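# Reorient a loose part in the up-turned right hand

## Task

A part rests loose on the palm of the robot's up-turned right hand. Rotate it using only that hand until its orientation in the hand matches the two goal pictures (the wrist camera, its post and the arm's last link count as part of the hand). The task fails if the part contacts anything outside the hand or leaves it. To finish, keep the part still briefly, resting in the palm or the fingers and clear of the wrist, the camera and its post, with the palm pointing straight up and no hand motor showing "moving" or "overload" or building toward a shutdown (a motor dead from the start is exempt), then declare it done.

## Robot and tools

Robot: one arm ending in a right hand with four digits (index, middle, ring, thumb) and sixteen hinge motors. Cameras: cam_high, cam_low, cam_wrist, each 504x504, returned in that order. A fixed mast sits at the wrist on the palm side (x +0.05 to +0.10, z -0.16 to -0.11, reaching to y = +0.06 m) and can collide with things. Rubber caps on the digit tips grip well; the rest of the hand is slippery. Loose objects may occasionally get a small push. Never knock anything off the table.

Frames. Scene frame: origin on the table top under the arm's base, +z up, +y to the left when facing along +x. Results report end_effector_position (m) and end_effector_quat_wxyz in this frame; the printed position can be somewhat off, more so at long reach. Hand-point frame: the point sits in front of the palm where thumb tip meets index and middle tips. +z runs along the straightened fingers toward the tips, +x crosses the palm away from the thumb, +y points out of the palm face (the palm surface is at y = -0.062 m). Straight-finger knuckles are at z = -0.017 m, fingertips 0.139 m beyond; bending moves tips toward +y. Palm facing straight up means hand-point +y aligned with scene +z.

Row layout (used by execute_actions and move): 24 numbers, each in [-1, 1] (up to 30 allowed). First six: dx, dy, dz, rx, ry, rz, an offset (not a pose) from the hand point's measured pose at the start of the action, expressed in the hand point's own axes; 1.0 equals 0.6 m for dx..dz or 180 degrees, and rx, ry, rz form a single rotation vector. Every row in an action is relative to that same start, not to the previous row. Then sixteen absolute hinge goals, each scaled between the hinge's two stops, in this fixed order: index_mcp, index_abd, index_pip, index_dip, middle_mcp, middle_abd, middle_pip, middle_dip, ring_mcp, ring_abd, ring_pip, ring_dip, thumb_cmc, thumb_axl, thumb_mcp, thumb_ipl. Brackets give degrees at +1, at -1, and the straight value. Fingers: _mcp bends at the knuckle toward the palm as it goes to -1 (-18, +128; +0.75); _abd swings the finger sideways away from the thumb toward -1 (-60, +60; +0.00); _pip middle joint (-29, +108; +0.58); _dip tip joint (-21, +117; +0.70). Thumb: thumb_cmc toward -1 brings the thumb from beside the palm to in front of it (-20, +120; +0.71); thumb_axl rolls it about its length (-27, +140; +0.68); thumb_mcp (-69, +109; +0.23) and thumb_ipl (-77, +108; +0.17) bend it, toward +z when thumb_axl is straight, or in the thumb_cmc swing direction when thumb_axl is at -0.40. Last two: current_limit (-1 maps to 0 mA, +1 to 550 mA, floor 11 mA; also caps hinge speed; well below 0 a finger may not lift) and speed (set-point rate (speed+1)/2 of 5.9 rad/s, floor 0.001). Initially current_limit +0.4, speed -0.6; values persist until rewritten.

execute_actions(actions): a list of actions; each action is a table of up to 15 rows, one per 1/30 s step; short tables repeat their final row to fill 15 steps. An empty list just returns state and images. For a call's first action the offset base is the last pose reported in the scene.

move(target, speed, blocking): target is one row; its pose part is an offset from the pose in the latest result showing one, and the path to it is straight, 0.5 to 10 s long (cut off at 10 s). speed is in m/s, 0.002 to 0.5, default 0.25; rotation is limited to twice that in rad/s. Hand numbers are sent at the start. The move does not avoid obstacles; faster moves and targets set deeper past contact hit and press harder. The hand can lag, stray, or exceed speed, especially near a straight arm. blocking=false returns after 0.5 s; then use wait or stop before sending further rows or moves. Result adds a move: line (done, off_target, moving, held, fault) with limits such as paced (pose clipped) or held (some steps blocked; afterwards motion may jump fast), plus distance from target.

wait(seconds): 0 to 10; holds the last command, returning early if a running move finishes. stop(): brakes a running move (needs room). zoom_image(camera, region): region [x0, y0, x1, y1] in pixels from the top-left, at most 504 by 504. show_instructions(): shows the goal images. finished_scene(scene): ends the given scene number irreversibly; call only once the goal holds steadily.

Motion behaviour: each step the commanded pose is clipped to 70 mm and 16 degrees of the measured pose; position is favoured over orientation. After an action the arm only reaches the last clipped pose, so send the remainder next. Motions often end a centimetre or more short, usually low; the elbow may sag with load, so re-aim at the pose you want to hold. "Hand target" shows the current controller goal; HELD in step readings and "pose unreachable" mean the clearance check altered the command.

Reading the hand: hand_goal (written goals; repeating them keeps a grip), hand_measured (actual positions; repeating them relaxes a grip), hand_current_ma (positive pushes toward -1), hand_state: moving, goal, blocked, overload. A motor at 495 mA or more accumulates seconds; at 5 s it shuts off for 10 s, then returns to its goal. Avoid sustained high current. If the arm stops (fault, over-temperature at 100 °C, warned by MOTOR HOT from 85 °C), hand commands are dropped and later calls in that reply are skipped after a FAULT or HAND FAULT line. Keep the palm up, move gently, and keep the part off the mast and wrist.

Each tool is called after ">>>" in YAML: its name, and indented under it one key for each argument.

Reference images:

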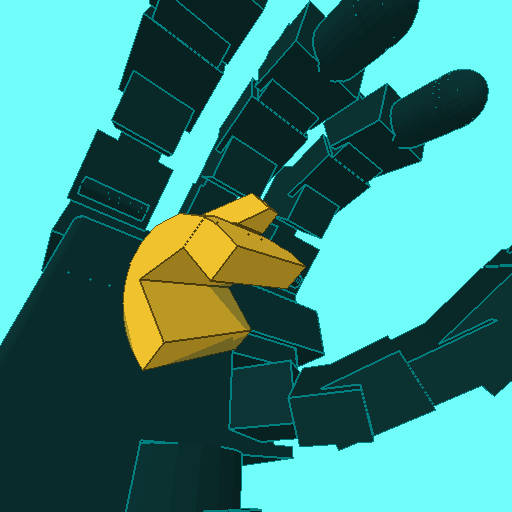

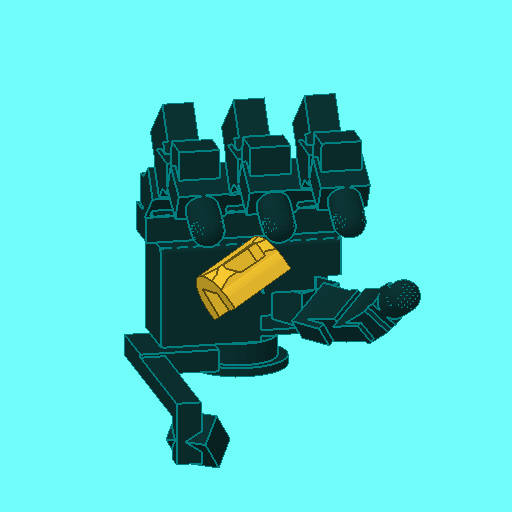

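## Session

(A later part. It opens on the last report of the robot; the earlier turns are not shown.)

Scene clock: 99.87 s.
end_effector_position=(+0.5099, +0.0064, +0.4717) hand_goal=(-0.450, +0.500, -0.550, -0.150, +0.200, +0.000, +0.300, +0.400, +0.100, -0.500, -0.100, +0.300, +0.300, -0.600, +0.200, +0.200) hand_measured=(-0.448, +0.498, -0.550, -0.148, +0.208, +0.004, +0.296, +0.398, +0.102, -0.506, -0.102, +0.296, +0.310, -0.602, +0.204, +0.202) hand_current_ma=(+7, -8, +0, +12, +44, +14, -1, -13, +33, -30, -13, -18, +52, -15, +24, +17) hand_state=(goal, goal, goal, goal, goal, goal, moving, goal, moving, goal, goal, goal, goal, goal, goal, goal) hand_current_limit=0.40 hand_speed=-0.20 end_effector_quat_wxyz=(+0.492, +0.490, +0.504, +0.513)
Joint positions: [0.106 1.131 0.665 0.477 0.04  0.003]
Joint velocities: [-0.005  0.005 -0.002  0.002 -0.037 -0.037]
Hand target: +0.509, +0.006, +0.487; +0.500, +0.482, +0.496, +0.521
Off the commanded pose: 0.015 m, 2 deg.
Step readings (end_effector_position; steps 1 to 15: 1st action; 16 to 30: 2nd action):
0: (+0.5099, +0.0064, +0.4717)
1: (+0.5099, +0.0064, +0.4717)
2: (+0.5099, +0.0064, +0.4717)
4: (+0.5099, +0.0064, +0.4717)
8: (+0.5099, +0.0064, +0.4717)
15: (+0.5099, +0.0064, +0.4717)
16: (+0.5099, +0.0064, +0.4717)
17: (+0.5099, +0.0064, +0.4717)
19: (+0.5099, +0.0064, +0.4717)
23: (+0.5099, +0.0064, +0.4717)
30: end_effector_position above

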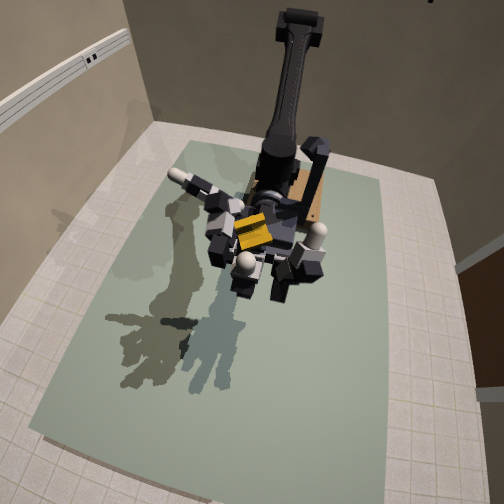

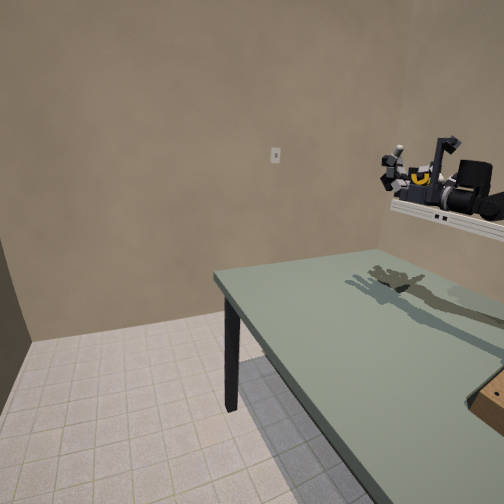

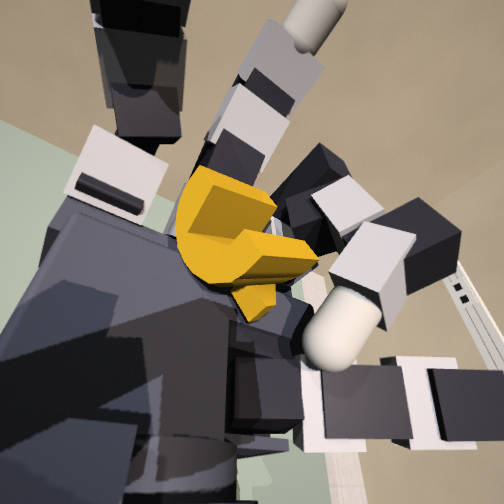

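>>> execute_actions:
  actions:
    - [[0,0.025,0,-0.01,0,0,-0.4,0.7,-0.75,-0.3,0.25,0.2,-0.7,-0.4,0.1,-0.3,-0.1,0.3,0.3,-0.6,0.2,0.2,0.4,-0.4]]
    - [[0,0.025,0,-0.01,0,0,-0.36,0.85,-0.9,-0.45,0.25,0.2,-0.7,-0.4,0.1,-0.3,-0.1,0.3,0.3,-0.6,0.2,0.2,0.4,-0.4]]

>>> zoom_image:
  camera: "cam_high"
  region: [190, 150, 340, 300]

Scene clock: 102.50 s.
end_effector_position=(+0.5099, +0.0064, +0.4717) hand_goal=(-0.360, +0.850, -0.900, -0.450, +0.250, +0.200, -0.700, -0.400, +0.100, -0.300, -0.100, +0.300, +0.300, -0.600, +0.200, +0.200) hand_measured=(-0.354, +0.850, -0.848, -0.420, +0.262, +0.198, -0.668, -0.394, +0.104, -0.306, -0.102, +0.296, +0.310, -0.602, +0.204, +0.202) hand_current_ma=(+29, +4, +283, +167, +69, -9, +164, +36, +26, -24, -14, -18, +52, -15, +24, +17) hand_state=(goal, goal, blocked, blocked, goal, goal, blocked, goal, goal, goal, goal, goal, goal, goal, goal, goal) hand_current_limit=0.40 hand_speed=-0.40 end_effector_quat_wxyz=(+0.492, +0.490, +0.504, +0.513)
Joint positions: [0.106 1.131 0.665 0.477 0.04  0.003]
Joint velocities: [ 0.005  0.005  0.002  0.002 -0.037  0.007]
Hand target: +0.509, +0.006, +0.487; +0.500, +0.482, +0.496, +0.521
Off the commanded pose: 0.015 m, 2 deg.
Step readings (end_effector_position; steps 1 to 15: 1st action; 16 to 30: 2nd action):
0: (+0.5099, +0.0064, +0.4717)
1: (+0.5099, +0.0064, +0.4717)
2: (+0.5099, +0.0064, +0.4717)
4: (+0.5099, +0.0064, +0.4717)
8: (+0.5099, +0.0064, +0.4717)
15: (+0.5099, +0.0064, +0.4717)
16: (+0.5099, +0.0064, +0.4717)
17: (+0.5099, +0.0064, +0.4717)
19: (+0.5099, +0.0064, +0.4717)
23: (+0.5099, +0.0064, +0.4717)
30: end_effector_position above

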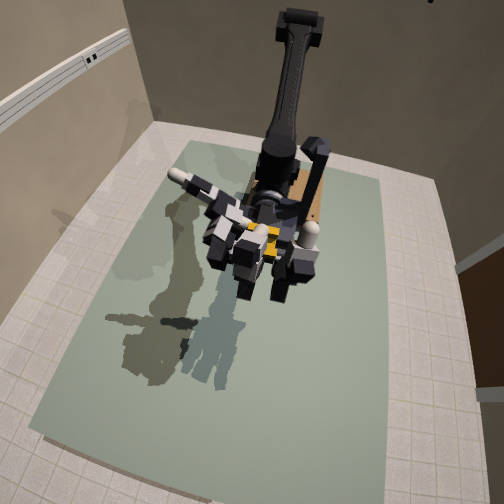

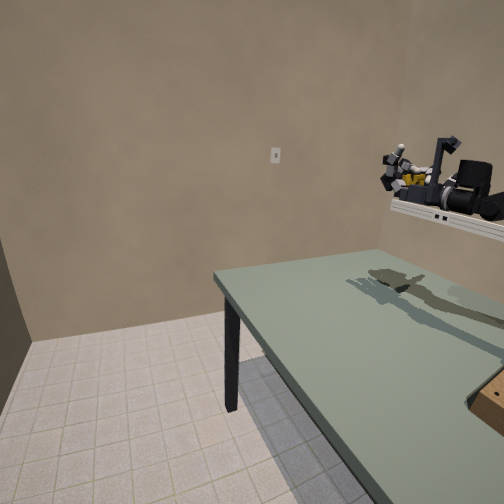

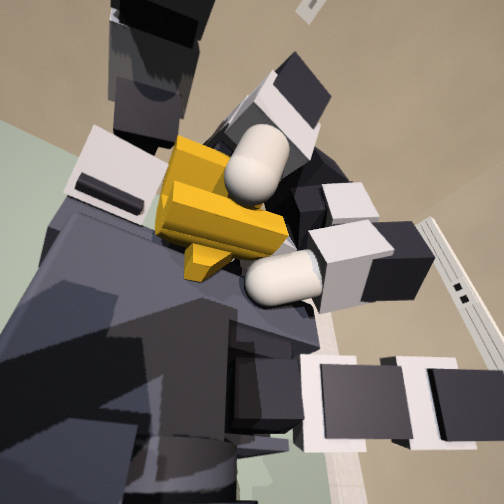

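Region (190, 150, 340, 300) of cam_high's 504x504 image, scaled by 3.360, with more detail than that image has.

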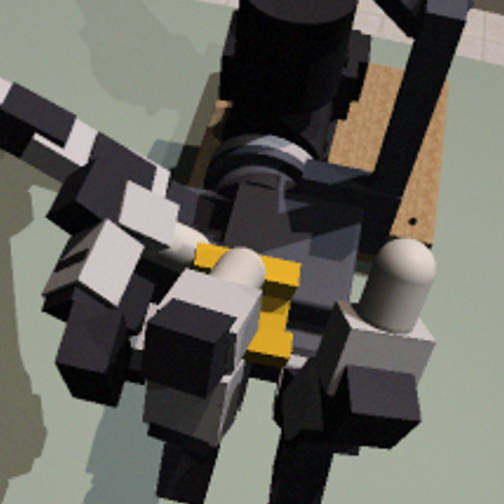

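>>> execute_actions:
  actions:
    - [[0,0.025,0,-0.01,0,0,-0.4,0.6,-0.5,-0.1,0.25,-0.2,-0.62,-0.4,-0.4,-0.6,-0.5,-0.1,0.3,-0.6,0.2,0.2,0.4,-0.2]]
    - [[0,0.025,0,-0.01,0,0,0.1,0.4,-0.2,0.2,0.25,-0.2,-0.62,-0.4,-0.4,-0.8,-0.8,-0.3,0.3,-0.6,0.2,0.2,0.4,-0.3]]
    - [[0,0.025,0,-0.01,0,0,0.1,0.4,-0.2,0.2,0.0,-0.2,-0.5,-0.3,-0.4,-0.8,-0.8,-0.3,0.3,-0.6,0.2,0.2,0.4,-0.5]]

>>> zoom_image:
  camera: "cam_high"
  region: [190, 150, 340, 300]

Scene clock: 105.60 s.
end_effector_position=(+0.5099, +0.0064, +0.4717) hand_goal=(+0.100, +0.400, -0.200, +0.200, +0.000, -0.200, -0.500, -0.300, -0.400, -0.800, -0.800, -0.300, +0.300, -0.600, +0.200, +0.200) hand_measured=(+0.104, +0.406, -0.204, +0.196, +0.016, -0.198, -0.506, -0.304, -0.398, -0.798, -0.792, -0.296, +0.310, -0.602, +0.204, +0.202) hand_current_ma=(+21, +25, -16, -18, +81, +12, -31, -20, +10, +8, +37, +19, +52, -15, +24, +17) hand_state=(goal, goal, goal, goal, goal, goal, goal, goal, goal, goal, goal, goal, goal, goal, goal, goal) hand_current_limit=0.40 hand_speed=-0.50 end_effector_quat_wxyz=(+0.492, +0.490, +0.504, +0.513)
Joint positions: [0.106 1.131 0.665 0.477 0.04  0.003]
Joint velocities: [-0.005  0.005 -0.017 -0.012 -0.007  0.007]
Hand target: +0.509, +0.006, +0.487; +0.500, +0.482, +0.496, +0.521
Off the commanded pose: 0.015 m, 2 deg.
Step readings (end_effector_position; steps 1 to 15: 1st action; 16 to 30: 2nd action; 31 to 45: 3rd action):
0: (+0.5099, +0.0064, +0.4717)
1: (+0.5099, +0.0064, +0.4717)
2: (+0.5099, +0.0064, +0.4717)
4: (+0.5099, +0.0064, +0.4717)
8: (+0.5099, +0.0064, +0.4717)
15: (+0.5099, +0.0064, +0.4717)
16: (+0.5099, +0.0064, +0.4717)
17: (+0.5099, +0.0064, +0.4717)
19: (+0.5099, +0.0064, +0.4717)
23: (+0.5099, +0.0064, +0.4717)
30: (+0.5099, +0.0064, +0.4717)
31: (+0.5099, +0.0064, +0.4717)
32: (+0.5099, +0.0064, +0.4717)
34: (+0.5099, +0.0064, +0.4717)
38: (+0.5099, +0.0064, +0.4717)
45: end_effector_position above

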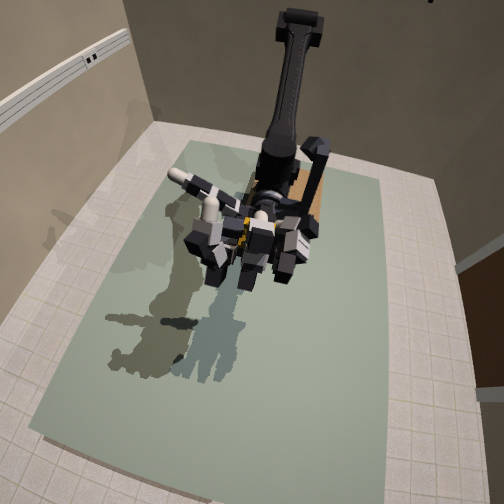

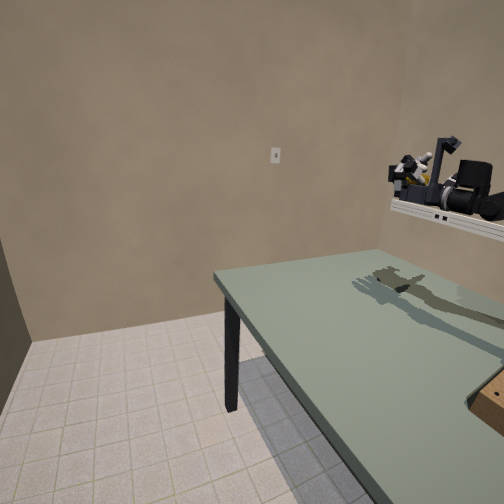

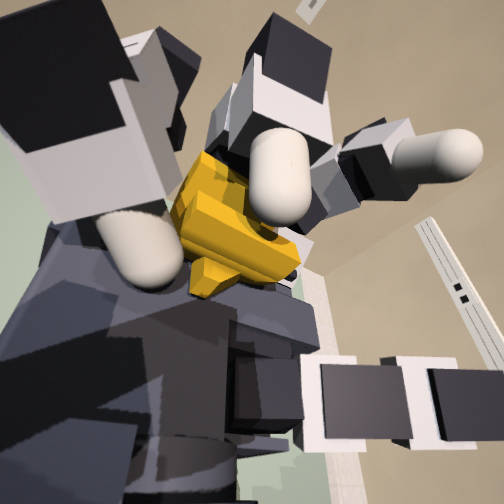

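Region (190, 150, 340, 300) of cam_high's 504x504 image, scaled by 3.360, with more detail than that image has.

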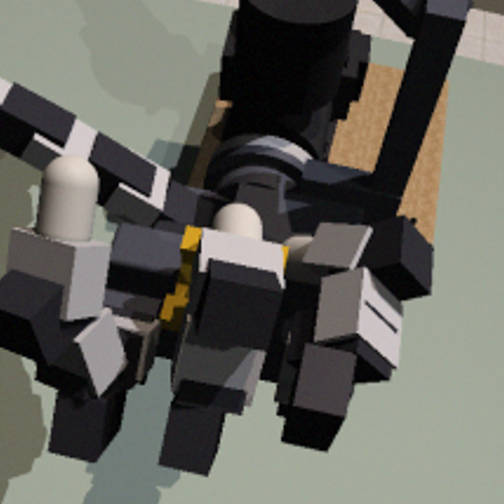

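>>> execute_actions:
  actions:
    - [[0,0.025,0,-0.01,0,0,0.25,0.6,-0.95,-0.6,0.15,0,0.3,0.5,-0.4,-0.8,-0.8,-0.3,0.3,-0.6,0.2,0.2,0.4,-0.1]]
    - [[0,0.025,0,-0.01,0,0,-0.05,0.6,-0.95,-0.6,0.15,0,0.3,0.5,-0.4,-0.8,-0.8,-0.3,0.3,-0.6,0.2,0.2,0.4,-0.4]]

>>> zoom_image:
  camera: "cam_high"
  region: [190, 150, 340, 300]

Scene clock: 112.03 s.
end_effector_position=(+0.5099, +0.0064, +0.4717) hand_goal=(-0.050, +0.600, -0.950, -0.600, +0.150, +0.000, +0.300, +0.500, -0.400, -0.800, -0.800, -0.300, +0.300, -0.600, +0.200, +0.200) hand_measured=(+0.010, +0.614, -0.908, -0.600, +0.164, -0.004, +0.298, +0.498, -0.398, -0.798, -0.792, -0.296, +0.310, -0.602, +0.204, +0.202) hand_current_ma=(+299, +62, +228, -6, +80, -14, -5, -13, +10, +8, +38, +20, +52, -15, +24, +17) hand_state=(moving, goal, blocked, moving, goal, goal, goal, goal, goal, goal, goal, goal, goal, goal, goal, goal) hand_current_limit=0.40 hand_speed=-0.40 end_effector_quat_wxyz=(+0.492, +0.490, +0.504, +0.513)
Joint positions: [0.106 1.131 0.665 0.477 0.04  0.003]
Joint velocities: [-0.015 -0.015 -0.017 -0.002 -0.066 -0.007]
Hand target: +0.509, +0.006, +0.487; +0.500, +0.482, +0.496, +0.521
Off the commanded pose: 0.015 m, 2 deg.
Step readings (end_effector_position; steps 1 to 15: 1st action; 16 to 30: 2nd action):
0: (+0.5099, +0.0064, +0.4717)
1: (+0.5099, +0.0064, +0.4717)
2: (+0.5099, +0.0064, +0.4717)
4: (+0.5099, +0.0064, +0.4717)
8: (+0.5099, +0.0064, +0.4717)
15: (+0.5099, +0.0064, +0.4717)
16: (+0.5099, +0.0064, +0.4717)
17: (+0.5099, +0.0064, +0.4717)
19: (+0.5099, +0.0064, +0.4717)
23: (+0.5099, +0.0064, +0.4717)
30: end_effector_position above

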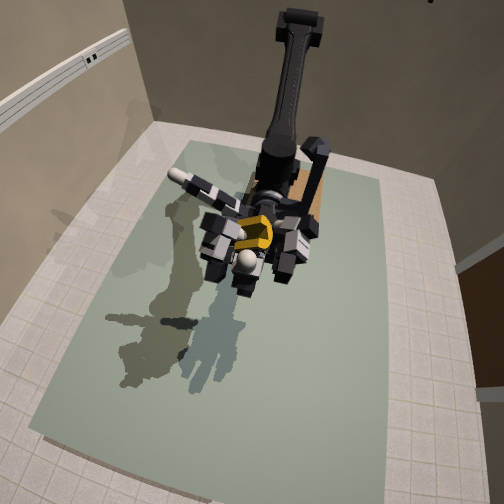

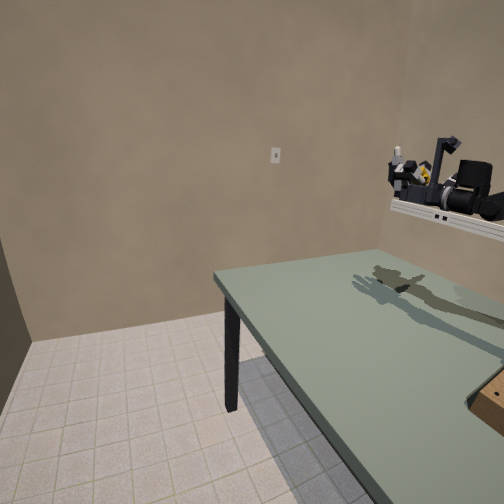

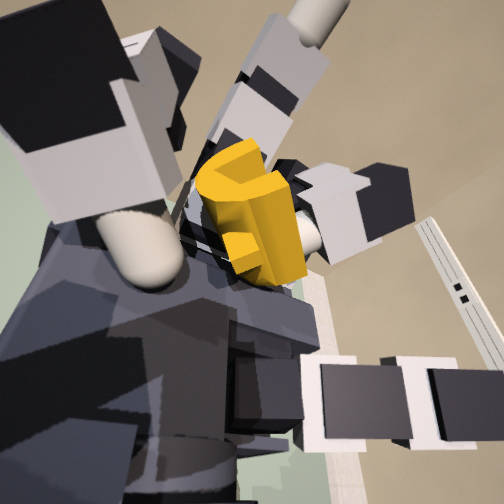

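Region (190, 150, 340, 300) of cam_high's 504x504 image, scaled by 3.360, with more detail than that image has.

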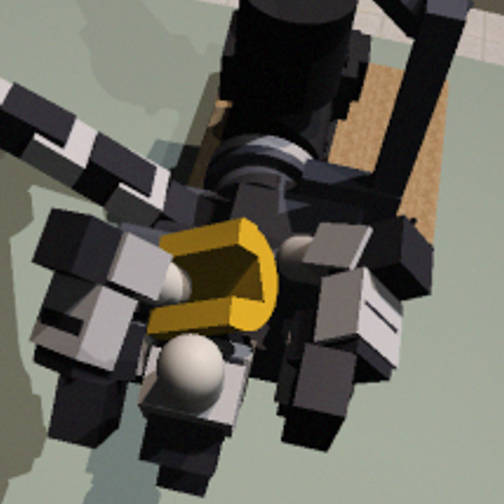

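>>> execute_actions:
  actions:
    - [[0,0.025,0,-0.01,0,0,-0.2,0.7,-0.95,-0.6,0.15,0,0.3,0.5,-0.33,-0.9,-0.95,-0.45,0.0,-0.6,0.2,0.2,0.4,-0.6]]
    - [[0,0.025,0,-0.01,0,0,-0.25,0.75,-0.95,-0.6,0.15,0,0.3,0.5,-0.3,-0.9,-0.95,-0.45,0.0,-0.6,0.2,0.2,0.4,-0.6]]

>>> zoom_image:
  camera: "cam_high"
  region: [190, 150, 340, 300]

Scene clock: 114.80 s.
end_effector_position=(+0.5099, +0.0064, +0.4717) hand_goal=(-0.250, +0.750, -0.950, -0.600, +0.150, +0.000, +0.300, +0.500, -0.300, -0.900, -0.950, -0.450, +0.000, -0.600, +0.200, +0.200) hand_measured=(-0.238, +0.760, -0.942, -0.602, +0.164, -0.002, +0.298, +0.498, -0.302, -0.902, -0.946, -0.446, +0.022, -0.602, +0.204, +0.202) hand_current_ma=(+68, +44, +44, -14, +80, -13, -5, -13, -8, -12, +20, +21, +110, -15, +25, +17) hand_state=(goal, goal, goal, goal, goal, goal, goal, goal, goal, goal, goal, goal, blocked, goal, goal, goal) hand_current_limit=0.40 hand_speed=-0.60 end_effector_quat_wxyz=(+0.492, +0.490, +0.504, +0.513)
Joint positions: [0.106 1.131 0.665 0.477 0.04  0.003]
Joint velocities: [-0.005 -0.015 -0.002 -0.007 -0.007 -0.007]
Hand target: +0.509, +0.006, +0.487; +0.500, +0.482, +0.496, +0.521
Off the commanded pose: 0.015 m, 2 deg.
Step readings (end_effector_position; steps 1 to 15: 1st action; 16 to 30: 2nd action):
0: (+0.5099, +0.0064, +0.4717)
1: (+0.5099, +0.0064, +0.4717)
2: (+0.5099, +0.0064, +0.4717)
4: (+0.5099, +0.0064, +0.4717)
8: (+0.5099, +0.0064, +0.4717)
15: (+0.5099, +0.0064, +0.4717)
16: (+0.5099, +0.0064, +0.4717)
17: (+0.5099, +0.0064, +0.4717)
19: (+0.5099, +0.0064, +0.4717)
23: (+0.5099, +0.0064, +0.4717)
30: end_effector_position above

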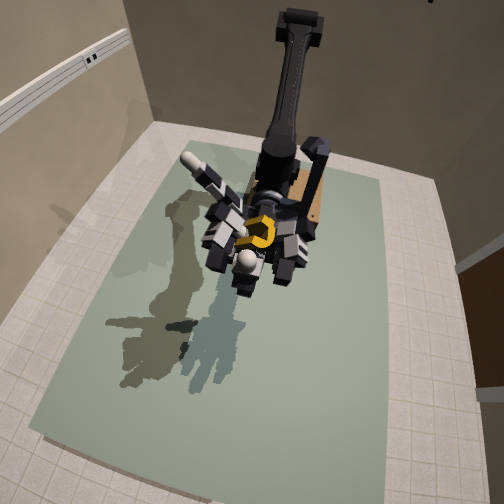

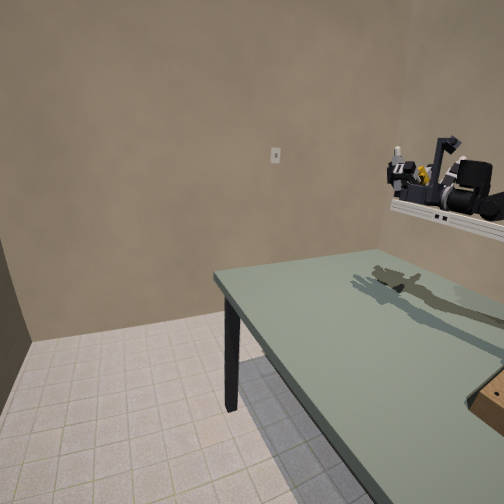

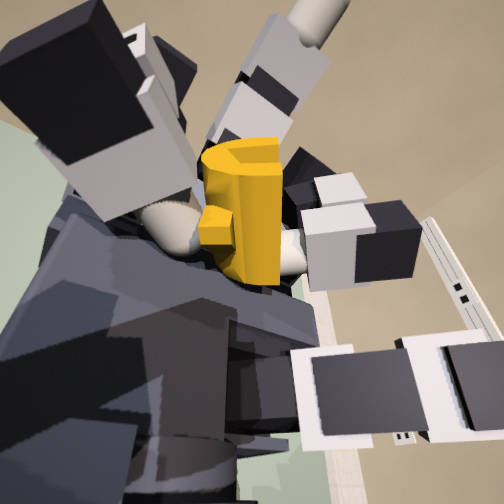

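Region (190, 150, 340, 300) of cam_high's 504x504 image, scaled by 3.360, with more detail than that image has.

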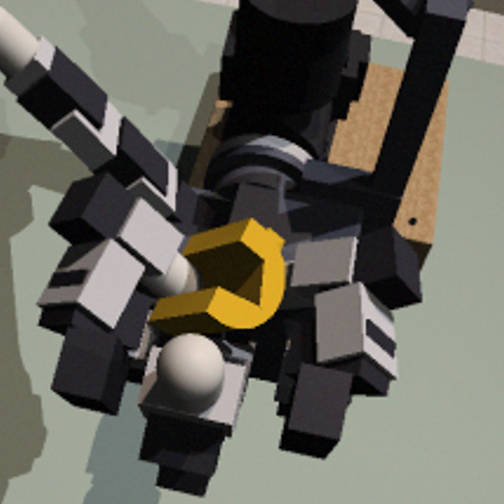

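Raise the ring tip under the dome to finish standing it up.

>>> execute_actions:
  actions:
    - [[0,0.025,0,-0.01,0,0,-0.3,0.85,-0.95,-0.6,0.15,0,0.3,0.5,-0.1,-1,-1,-0.35,0.0,-0.6,0.2,0.2,0.4,-0.6]]
    - [[0,0.025,0,-0.01,0,0,-0.33,0.95,-1,-0.6,0.15,0,0.3,0.5,0.05,-1,-1,-0.3,0.0,-0.6,0.2,0.2,0.4,-0.6]]

>>> zoom_image:
  camera: "cam_high"
  region: [190, 150, 340, 300]

Scene clock: 117.03 s.
end_effector_position=(+0.5099, +0.0064, +0.4717) hand_goal=(-0.330, +0.950, -1.000, -0.600, +0.150, +0.000, +0.300, +0.500, +0.050, -1.000, -1.000, -0.300, +0.000, -0.600, +0.200, +0.200) hand_measured=(-0.322, +0.948, -1.000, -0.606, +0.164, -0.002, +0.298, +0.498, +0.048, -0.986, -0.990, -0.296, +0.022, -0.602, +0.204, +0.202) hand_current_ma=(+42, -10, +0, -28, +80, -13, -5, -13, -13, +63, +54, +16, +110, -15, +25, +17) hand_state=(goal, goal, goal, goal, goal, goal, goal, goal, goal, goal, goal, goal, blocked, goal, goal, goal) hand_current_limit=0.40 hand_speed=-0.60 end_effector_quat_wxyz=(+0.492, +0.490, +0.504, +0.513)
Joint positions: [0.106 1.131 0.665 0.477 0.04  0.003]
Joint velocities: [-0.005 -0.015  0.007 -0.002 -0.007  0.051]
Hand target: +0.509, +0.006, +0.487; +0.500, +0.482, +0.496, +0.521
Off the commanded pose: 0.015 m, 2 deg.
Step readings (end_effector_position; steps 1 to 15: 1st action; 16 to 30: 2nd action):
0: (+0.5099, +0.0064, +0.4717)
1: (+0.5099, +0.0064, +0.4717)
2: (+0.5099, +0.0064, +0.4717)
4: (+0.5099, +0.0064, +0.4717)
8: (+0.5099, +0.0064, +0.4717)
15: (+0.5099, +0.0064, +0.4717)
16: (+0.5099, +0.0064, +0.4717)
17: (+0.5099, +0.0064, +0.4717)
19: (+0.5099, +0.0064, +0.4717)
23: (+0.5099, +0.0064, +0.4717)
30: end_effector_position above

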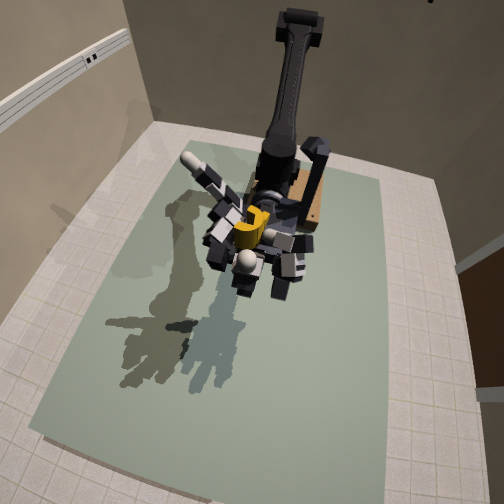

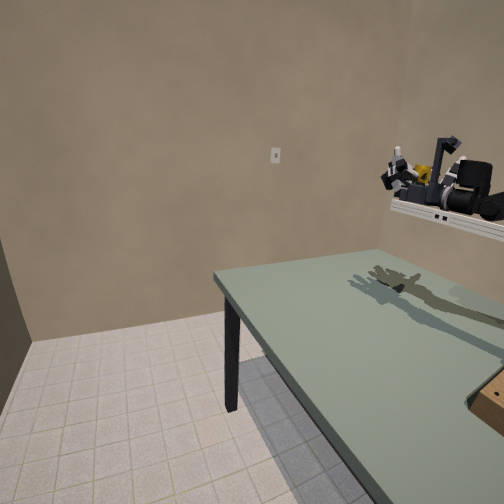

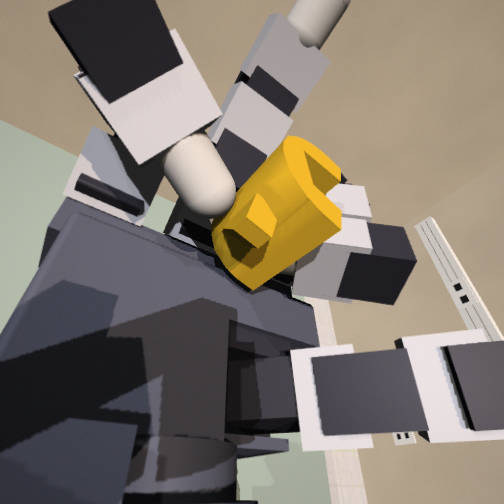

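Region (190, 150, 340, 300) of cam_high's 504x504 image, scaled by 3.360, with more detail than that image has.

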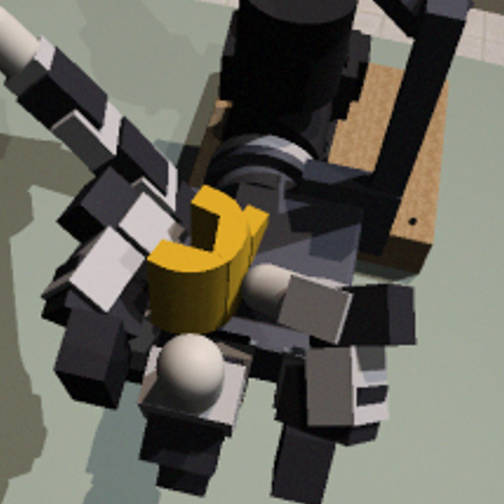

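>>> execute_actions:
  actions:
    - [[0,0.025,0,-0.01,0,0,-0.36,0.95,-1,-0.35,0.0,0,0.3,0.5,0.05,-1,-0.7,-0.2,0.2,-0.6,0.2,0.2,0.4,-0.6]]
    - [[0,0.025,0,-0.01,0,0,-0.4,0.95,-0.95,-0.1,-0.15,0,0.4,0.6,0.05,-1,-0.6,-0.2,0.2,-0.6,0.2,0.2,0.4,-0.6]]
    - [[0,0.025,0,-0.01,0,0,-0.4,0.95,-0.95,-0.1,0.3,0,0.4,0.6,0.05,-1,-0.6,-0.2,0.2,-0.6,0.2,0.2,0.4,-0.3]]

>>> zoom_image:
  camera: "cam_high"
  region: [190, 150, 340, 300]

Scene clock: 121.37 s.
end_effector_position=(+0.5099, +0.0064, +0.4717) hand_goal=(-0.400, +0.950, -0.950, -0.100, +0.300, +0.000, +0.400, +0.600, +0.050, -1.000, -0.600, -0.200, +0.200, -0.600, +0.200, +0.200) hand_measured=(-0.392, +0.960, -0.960, -0.110, +0.310, -0.002, +0.400, +0.598, +0.052, -0.998, -0.606, -0.204, +0.208, -0.602, +0.204, +0.202) hand_current_ma=(+44, +46, -57, -50, +48, -13, +1, -12, +8, +7, -26, -20, +46, -15, +25, +17) hand_state=(goal, goal, goal, goal, goal, goal, goal, goal, goal, goal, goal, goal, goal, goal, goal, goal) hand_current_limit=0.40 hand_speed=-0.30 end_effector_quat_wxyz=(+0.492, +0.490, +0.504, +0.513)
Joint positions: [0.106 1.131 0.665 0.477 0.04  0.003]
Joint velocities: [-0.005 -0.015 -0.022 -0.007 -0.051 -0.081]
Hand target: +0.509, +0.006, +0.487; +0.500, +0.482, +0.496, +0.521
Off the commanded pose: 0.015 m, 2 deg.
Step readings (end_effector_position; steps 1 to 15: 1st action; 16 to 30: 2nd action; 31 to 45: 3rd action):
0: (+0.5099, +0.0064, +0.4717)
1: (+0.5099, +0.0064, +0.4717)
2: (+0.5099, +0.0064, +0.4717)
4: (+0.5099, +0.0064, +0.4717)
8: (+0.5099, +0.0064, +0.4717)
15: (+0.5099, +0.0064, +0.4717)
16: (+0.5099, +0.0064, +0.4717)
17: (+0.5099, +0.0064, +0.4717)
19: (+0.5099, +0.0064, +0.4717)
23: (+0.5099, +0.0064, +0.4717)
30: (+0.5099, +0.0064, +0.4717)
31: (+0.5099, +0.0064, +0.4717)
32: (+0.5099, +0.0064, +0.4717)
34: (+0.5099, +0.0064, +0.4717)
38: (+0.5099, +0.0064, +0.4717)
45: end_effector_position above

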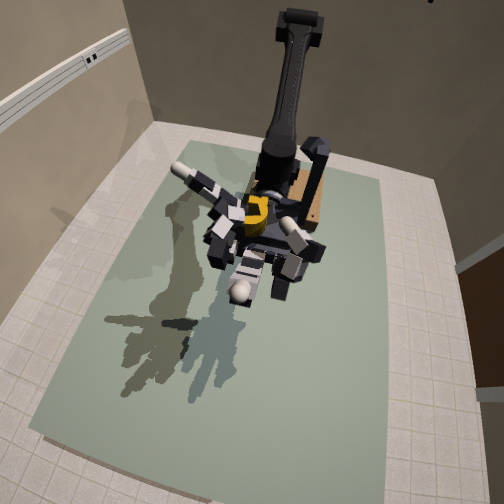

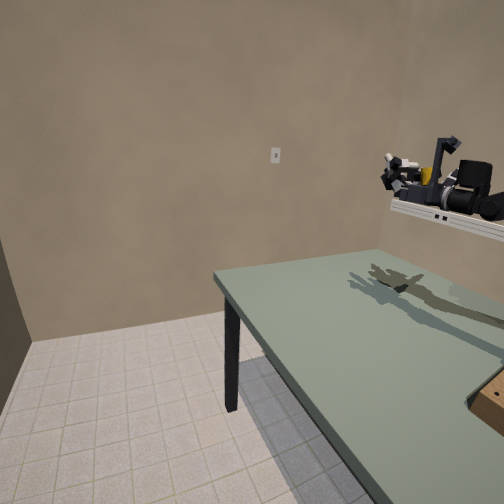

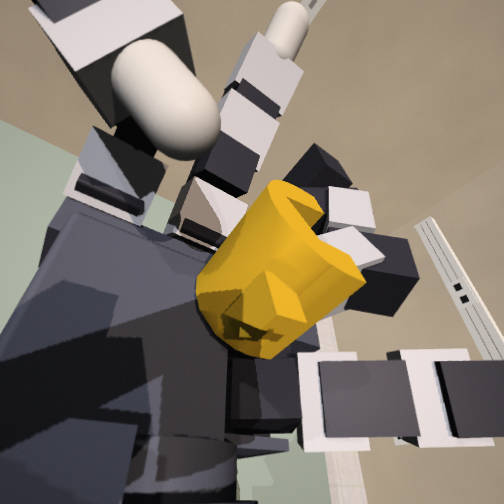

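Region (190, 150, 340, 300) of cam_high's 504x504 image, scaled by 3.360, with more detail than that image has.

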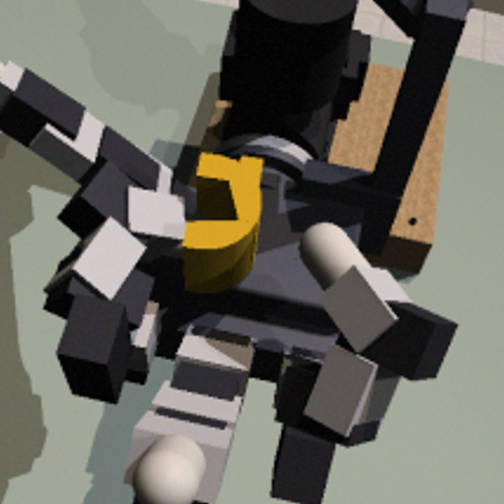

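>>> execute_actions:
  actions:
    - [[0,0.025,0,-0.01,0,0,-0.4,0.95,-0.95,-0.1,-0.2,0,0.1,0.0,-0.3,-0.9,-0.7,-0.2,0.2,-0.6,0.2,0.2,0.4,-0.2]]
    - [[0,0.025,0,-0.01,0,0,-0.4,0.95,-0.95,-0.1,-0.2,0,-0.15,-0.4,-0.3,-0.9,-0.75,-0.2,0.2,-0.6,0.2,0.2,0.4,-0.4]]

>>> zoom_image:
  camera: "cam_low"
  region: [370, 120, 480, 230]

Scene clock: 123.87 s.
end_effector_position=(+0.5099, +0.0064, +0.4717) hand_goal=(-0.400, +0.950, -0.950, -0.100, -0.200, +0.000, -0.150, -0.400, -0.300, -0.900, -0.750, -0.200, +0.200, -0.600, +0.200, +0.200) hand_measured=(-0.392, +0.960, -0.960, -0.110, -0.190, -0.002, -0.136, -0.364, -0.296, -0.906, -0.748, -0.204, +0.210, -0.602, +0.204, +0.202) hand_current_ma=(+46, +44, -57, -50, +51, -13, +71, +190, +18, -28, +5, -18, +46, -15, +25, +17) hand_state=(goal, goal, goal, goal, goal, goal, goal, blocked, goal, goal, goal, goal, goal, goal, goal, goal) hand_current_limit=0.40 hand_speed=-0.40 end_effector_quat_wxyz=(+0.492, +0.490, +0.504, +0.513)
Joint positions: [0.106 1.131 0.665 0.477 0.04  0.003]
Joint velocities: [ 0.005 -0.015 -0.007 -0.012  0.022  0.051]
Hand target: +0.509, +0.006, +0.487; +0.500, +0.482, +0.496, +0.521
Off the commanded pose: 0.015 m, 2 deg.
Step readings (end_effector_position; steps 1 to 15: 1st action; 16 to 30: 2nd action):
0: (+0.5099, +0.0064, +0.4717)
1: (+0.5099, +0.0064, +0.4717)
2: (+0.5099, +0.0064, +0.4717)
4: (+0.5099, +0.0064, +0.4717)
8: (+0.5099, +0.0064, +0.4717)
15: (+0.5099, +0.0064, +0.4717)
16: (+0.5099, +0.0064, +0.4717)
17: (+0.5099, +0.0064, +0.4717)
19: (+0.5099, +0.0064, +0.4717)
23: (+0.5099, +0.0064, +0.4717)
30: end_effector_position above

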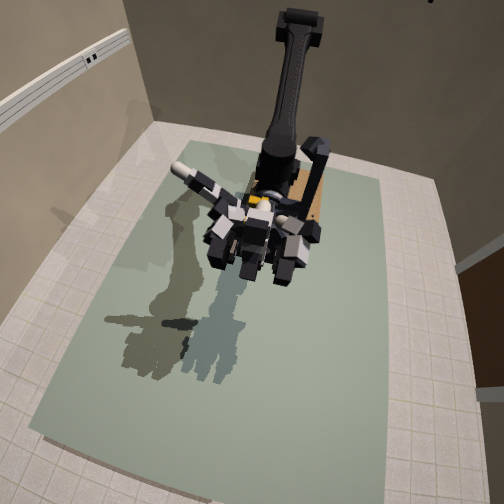

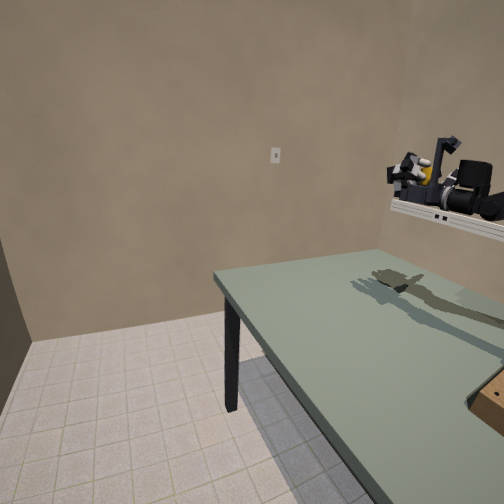

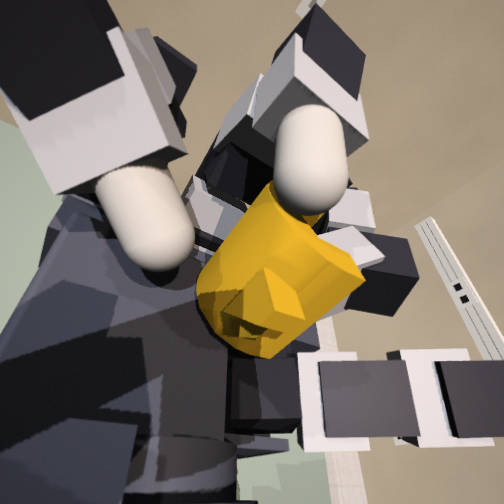

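Region (370, 120, 480, 230) of cam_low's 504x504 image, scaled by 4.582, with more detail than that image has.

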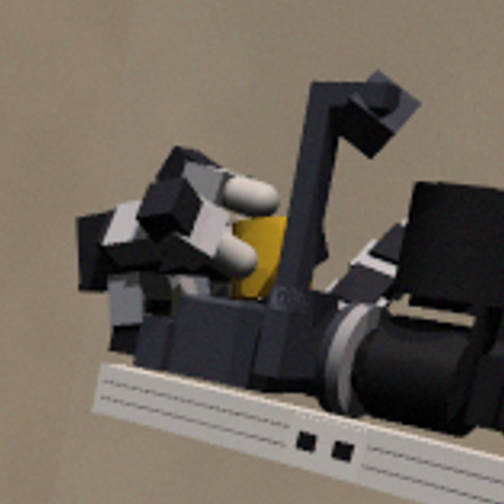

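>>> execute_actions:
  actions:
    - [[0,0.025,0,-0.01,0,0,-0.33,0.95,-0.95,-0.05,-0.05,0,-0.35,-0.6,-0.3,-0.9,-0.75,-0.2,0.2,-0.6,0.2,0.2,0.4,-0.6]]
    - [[0,0.025,0,-0.01,0,0,-0.25,0.95,-0.95,0,0.12,0,-0.55,-0.7,-0.3,-0.9,-0.75,-0.2,0.2,-0.6,0.2,0.2,0.4,-0.6]]

>>> zoom_image:
  camera: "cam_low"
  region: [370, 120, 480, 230]

Scene clock: 126.53 s.
end_effector_position=(+0.5099, +0.0064, +0.4717) hand_goal=(-0.250, +0.950, -0.950, +0.000, +0.120, +0.000, -0.550, -0.700, -0.300, -0.900, -0.750, -0.200, +0.200, -0.600, +0.200, +0.200) hand_measured=(-0.240, +0.950, -0.972, -0.032, +0.140, -0.002, -0.258, -0.550, -0.296, -0.906, -0.748, -0.204, +0.210, -0.602, +0.204, +0.202) hand_current_ma=(+58, +4, -124, -178, +106, -11, +385, +385, +18, -28, +5, -18, +46, -15, +25, +17) hand_state=(goal, goal, blocked, blocked, goal, goal, blocked, blocked, goal, goal, goal, goal, goal, goal, goal, goal) hand_current_limit=0.40 hand_speed=-0.60 end_effector_quat_wxyz=(+0.492, +0.490, +0.504, +0.513)
Joint positions: [0.106 1.131 0.665 0.477 0.04  0.003]
Joint velocities: [-0.015  0.005  0.002 -0.007 -0.022 -0.066]
Hand target: +0.509, +0.006, +0.487; +0.500, +0.482, +0.496, +0.521
Off the commanded pose: 0.015 m, 2 deg.
Step readings (end_effector_position; steps 1 to 15: 1st action; 16 to 30: 2nd action):
0: (+0.5099, +0.0064, +0.4717)
1: (+0.5099, +0.0064, +0.4717)
2: (+0.5099, +0.0064, +0.4717)
4: (+0.5099, +0.0064, +0.4717)
8: (+0.5099, +0.0064, +0.4717)
15: (+0.5099, +0.0064, +0.4717)
16: (+0.5099, +0.0064, +0.4717)
17: (+0.5099, +0.0064, +0.4717)
19: (+0.5099, +0.0064, +0.4717)
23: (+0.5099, +0.0064, +0.4717)
30: end_effector_position above

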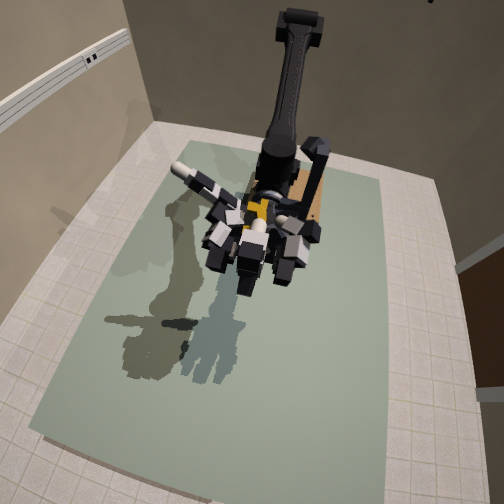

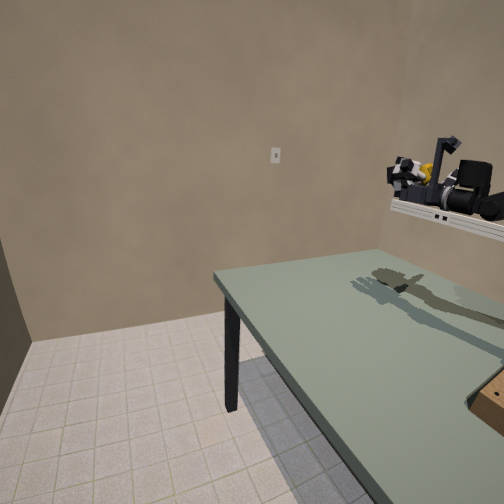

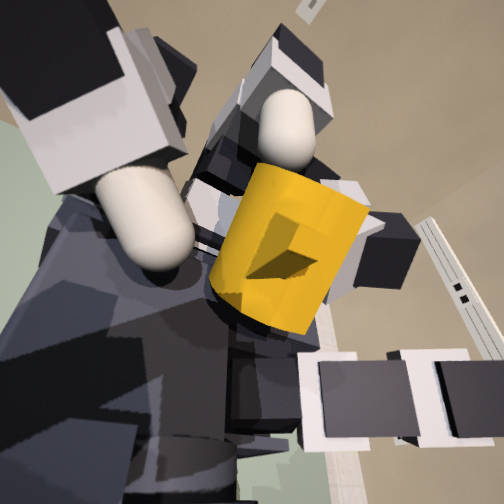

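Region (370, 120, 480, 230) of cam_low's 504x504 image, scaled by 4.582, with more detail than that image has.

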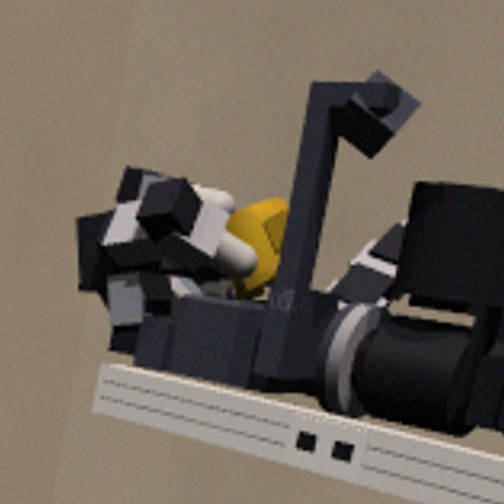

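Tipping. Continue.

>>> execute_actions:
  actions:
    - [[0,0.025,0,-0.01,0,0,-0.18,0.95,-0.95,0,0.3,0,-0.55,-0.75,-0.33,-0.9,-0.82,-0.22,0.2,-0.6,0.2,0.2,0.4,-0.7]]
    - [[0,0.025,0,-0.01,0,0,-0.15,0.95,-0.95,0,0.42,0,-0.7,-0.85,-0.33,-0.9,-0.82,-0.22,0.2,-0.6,0.2,0.2,0.4,-0.7]]

>>> zoom_image:
  camera: "cam_low"
  region: [370, 120, 480, 230]

>>> zoom_image:
  camera: "cam_high"
  region: [190, 150, 340, 300]

Scene clock: 129.30 s.
end_effector_position=(+0.5099, +0.0064, +0.4717) hand_goal=(-0.150, +0.950, -0.950, +0.000, +0.420, +0.000, -0.700, -0.850, -0.330, -0.900, -0.820, -0.220, +0.200, -0.600, +0.200, +0.200) hand_measured=(-0.154, +0.948, -0.952, -0.002, +0.426, -0.002, -0.698, -0.848, -0.328, -0.906, -0.818, -0.218, +0.210, -0.602, +0.204, +0.202) hand_current_ma=(-17, -7, -10, -6, +30, -6, +8, +11, +15, -26, +5, +13, +47, -15, +25, +17) hand_state=(goal, goal, goal, goal, goal, goal, goal, goal, goal, goal, goal, goal, goal, goal, goal, goal) hand_current_limit=0.40 hand_speed=-0.70 end_effector_quat_wxyz=(+0.492, +0.490, +0.504, +0.513)
Joint positions: [0.106 1.131 0.665 0.477 0.04  0.003]
Joint velocities: [ 0.005 -0.005  0.017  0.002 -0.007  0.007]
Hand target: +0.509, +0.006, +0.487; +0.500, +0.482, +0.496, +0.521
Off the commanded pose: 0.015 m, 2 deg.
Step readings (end_effector_position; steps 1 to 15: 1st action; 16 to 30: 2nd action):
0: (+0.5099, +0.0064, +0.4717)
1: (+0.5099, +0.0064, +0.4717)
2: (+0.5099, +0.0064, +0.4717)
4: (+0.5099, +0.0064, +0.4717)
8: (+0.5099, +0.0064, +0.4717)
15: (+0.5099, +0.0064, +0.4717)
16: (+0.5099, +0.0064, +0.4717)
17: (+0.5099, +0.0064, +0.4717)
19: (+0.5099, +0.0064, +0.4717)
23: (+0.5099, +0.0064, +0.4717)
30: end_effector_position above

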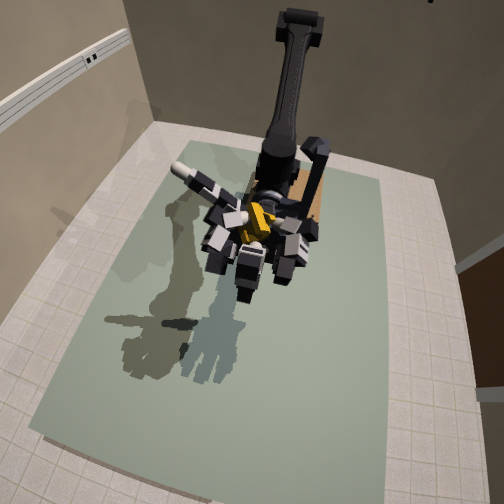

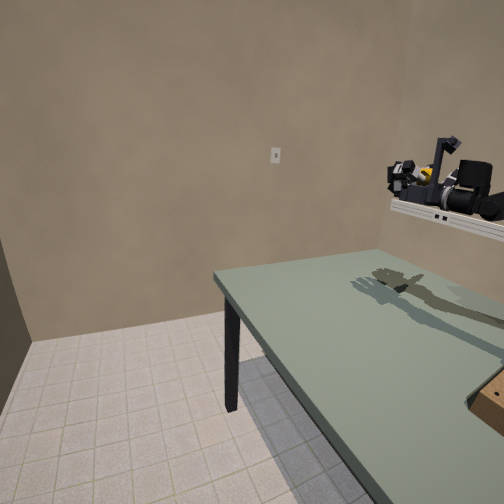

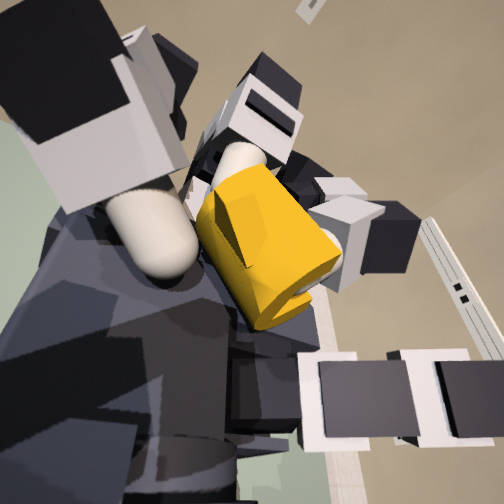

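Region (370, 120, 480, 230) of cam_low's 504x504 image, scaled by 4.582, with more detail than that image has.

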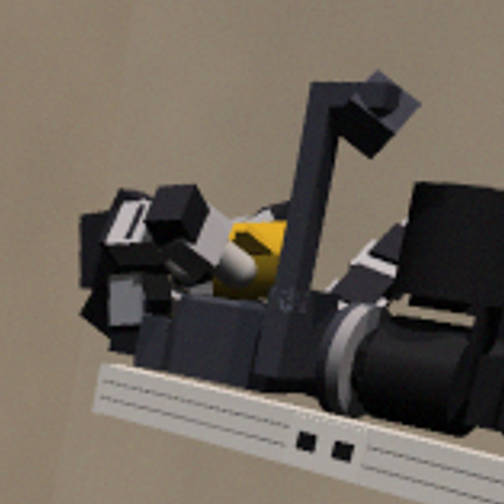

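Region (190, 150, 340, 300) of cam_high's 504x504 image, scaled by 3.360, with more detail than that image has.

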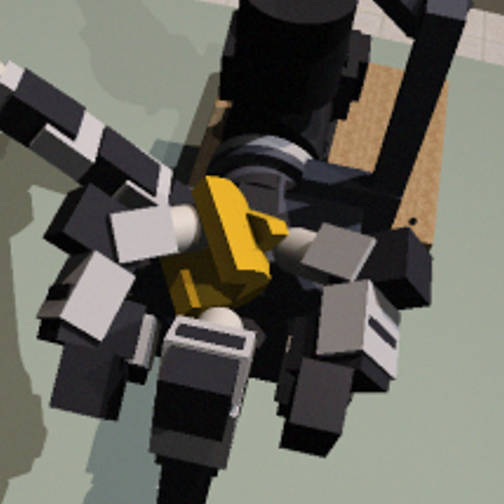

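>>> execute_actions:
  actions:
    - [[0,0.025,0,-0.01,0,0,-0.22,1,-1,-0.05,0.55,0,-0.7,-0.85,-0.25,-0.8,-0.9,-0.55,0.2,-0.6,0.2,0.2,0.4,-0.6]]
    - [[0,0.025,0,-0.01,0,0,-0.22,1,-1,-0.05,0.55,0,-0.7,-0.85,-0.2,-1,-1,-0.55,0.2,-0.6,0.2,0.2,0.4,-0.6]]

>>> zoom_image:
  camera: "cam_high"
  region: [190, 150, 340, 300]

Scene clock: 132.10 s.
end_effector_position=(+0.5099, +0.0064, +0.4717) hand_goal=(-0.220, +1.000, -1.000, -0.050, +0.550, +0.000, -0.700, -0.850, -0.200, -1.000, -1.000, -0.550, +0.200, -0.600, +0.200, +0.200) hand_measured=(-0.188, +1.000, -0.978, -0.036, +0.556, -0.002, -0.698, -0.848, -0.206, -0.976, -0.998, -0.548, +0.210, -0.602, +0.204, +0.202) hand_current_ma=(+171, +1, +119, +73, +34, -6, +8, +11, -28, +106, +8, +14, +47, -15, +25, +17) hand_state=(blocked, goal, blocked, goal, goal, goal, goal, goal, goal, blocked, goal, goal, goal, goal, goal, goal) hand_current_limit=0.40 hand_speed=-0.60 end_effector_quat_wxyz=(+0.492, +0.490, +0.504, +0.513)
Joint positions: [0.106 1.131 0.665 0.477 0.04  0.003]
Joint velocities: [ 0.015 -0.005  0.022 -0.002 -0.037  0.037]
Hand target: +0.509, +0.006, +0.487; +0.500, +0.482, +0.496, +0.521
Off the commanded pose: 0.015 m, 2 deg.
Step readings (end_effector_position; steps 1 to 15: 1st action; 16 to 30: 2nd action):
0: (+0.5099, +0.0064, +0.4717)
1: (+0.5099, +0.0064, +0.4717)
2: (+0.5099, +0.0064, +0.4717)
4: (+0.5099, +0.0064, +0.4717)
8: (+0.5099, +0.0064, +0.4717)
15: (+0.5099, +0.0064, +0.4717)
16: (+0.5099, +0.0064, +0.4717)
17: (+0.5099, +0.0064, +0.4717)
19: (+0.5099, +0.0064, +0.4717)
23: (+0.5099, +0.0064, +0.4717)
30: end_effector_position above

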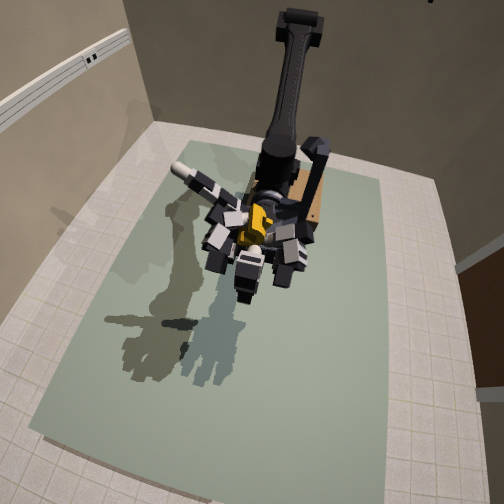

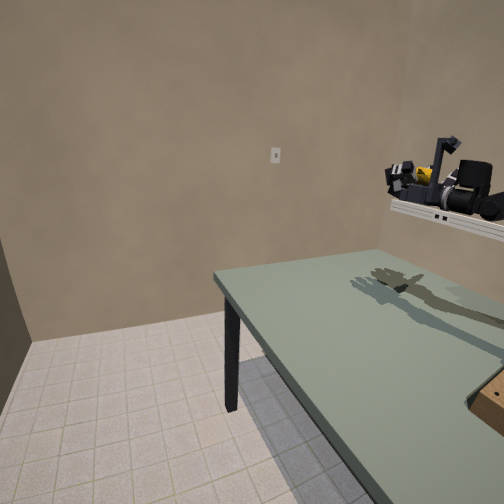

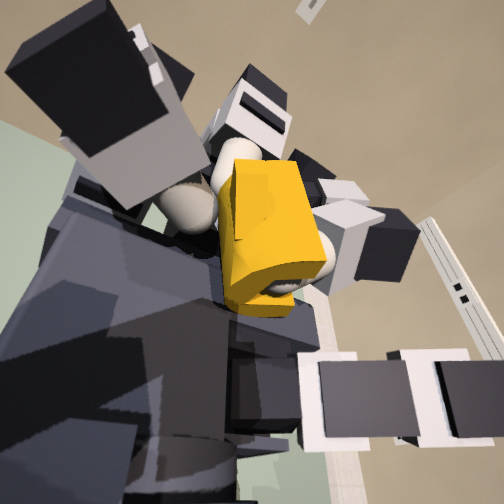

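Region (190, 150, 340, 300) of cam_high's 504x504 image, scaled by 3.360, with more detail than that image has.

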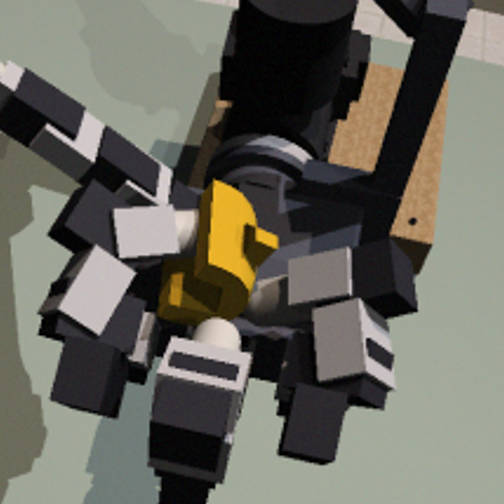

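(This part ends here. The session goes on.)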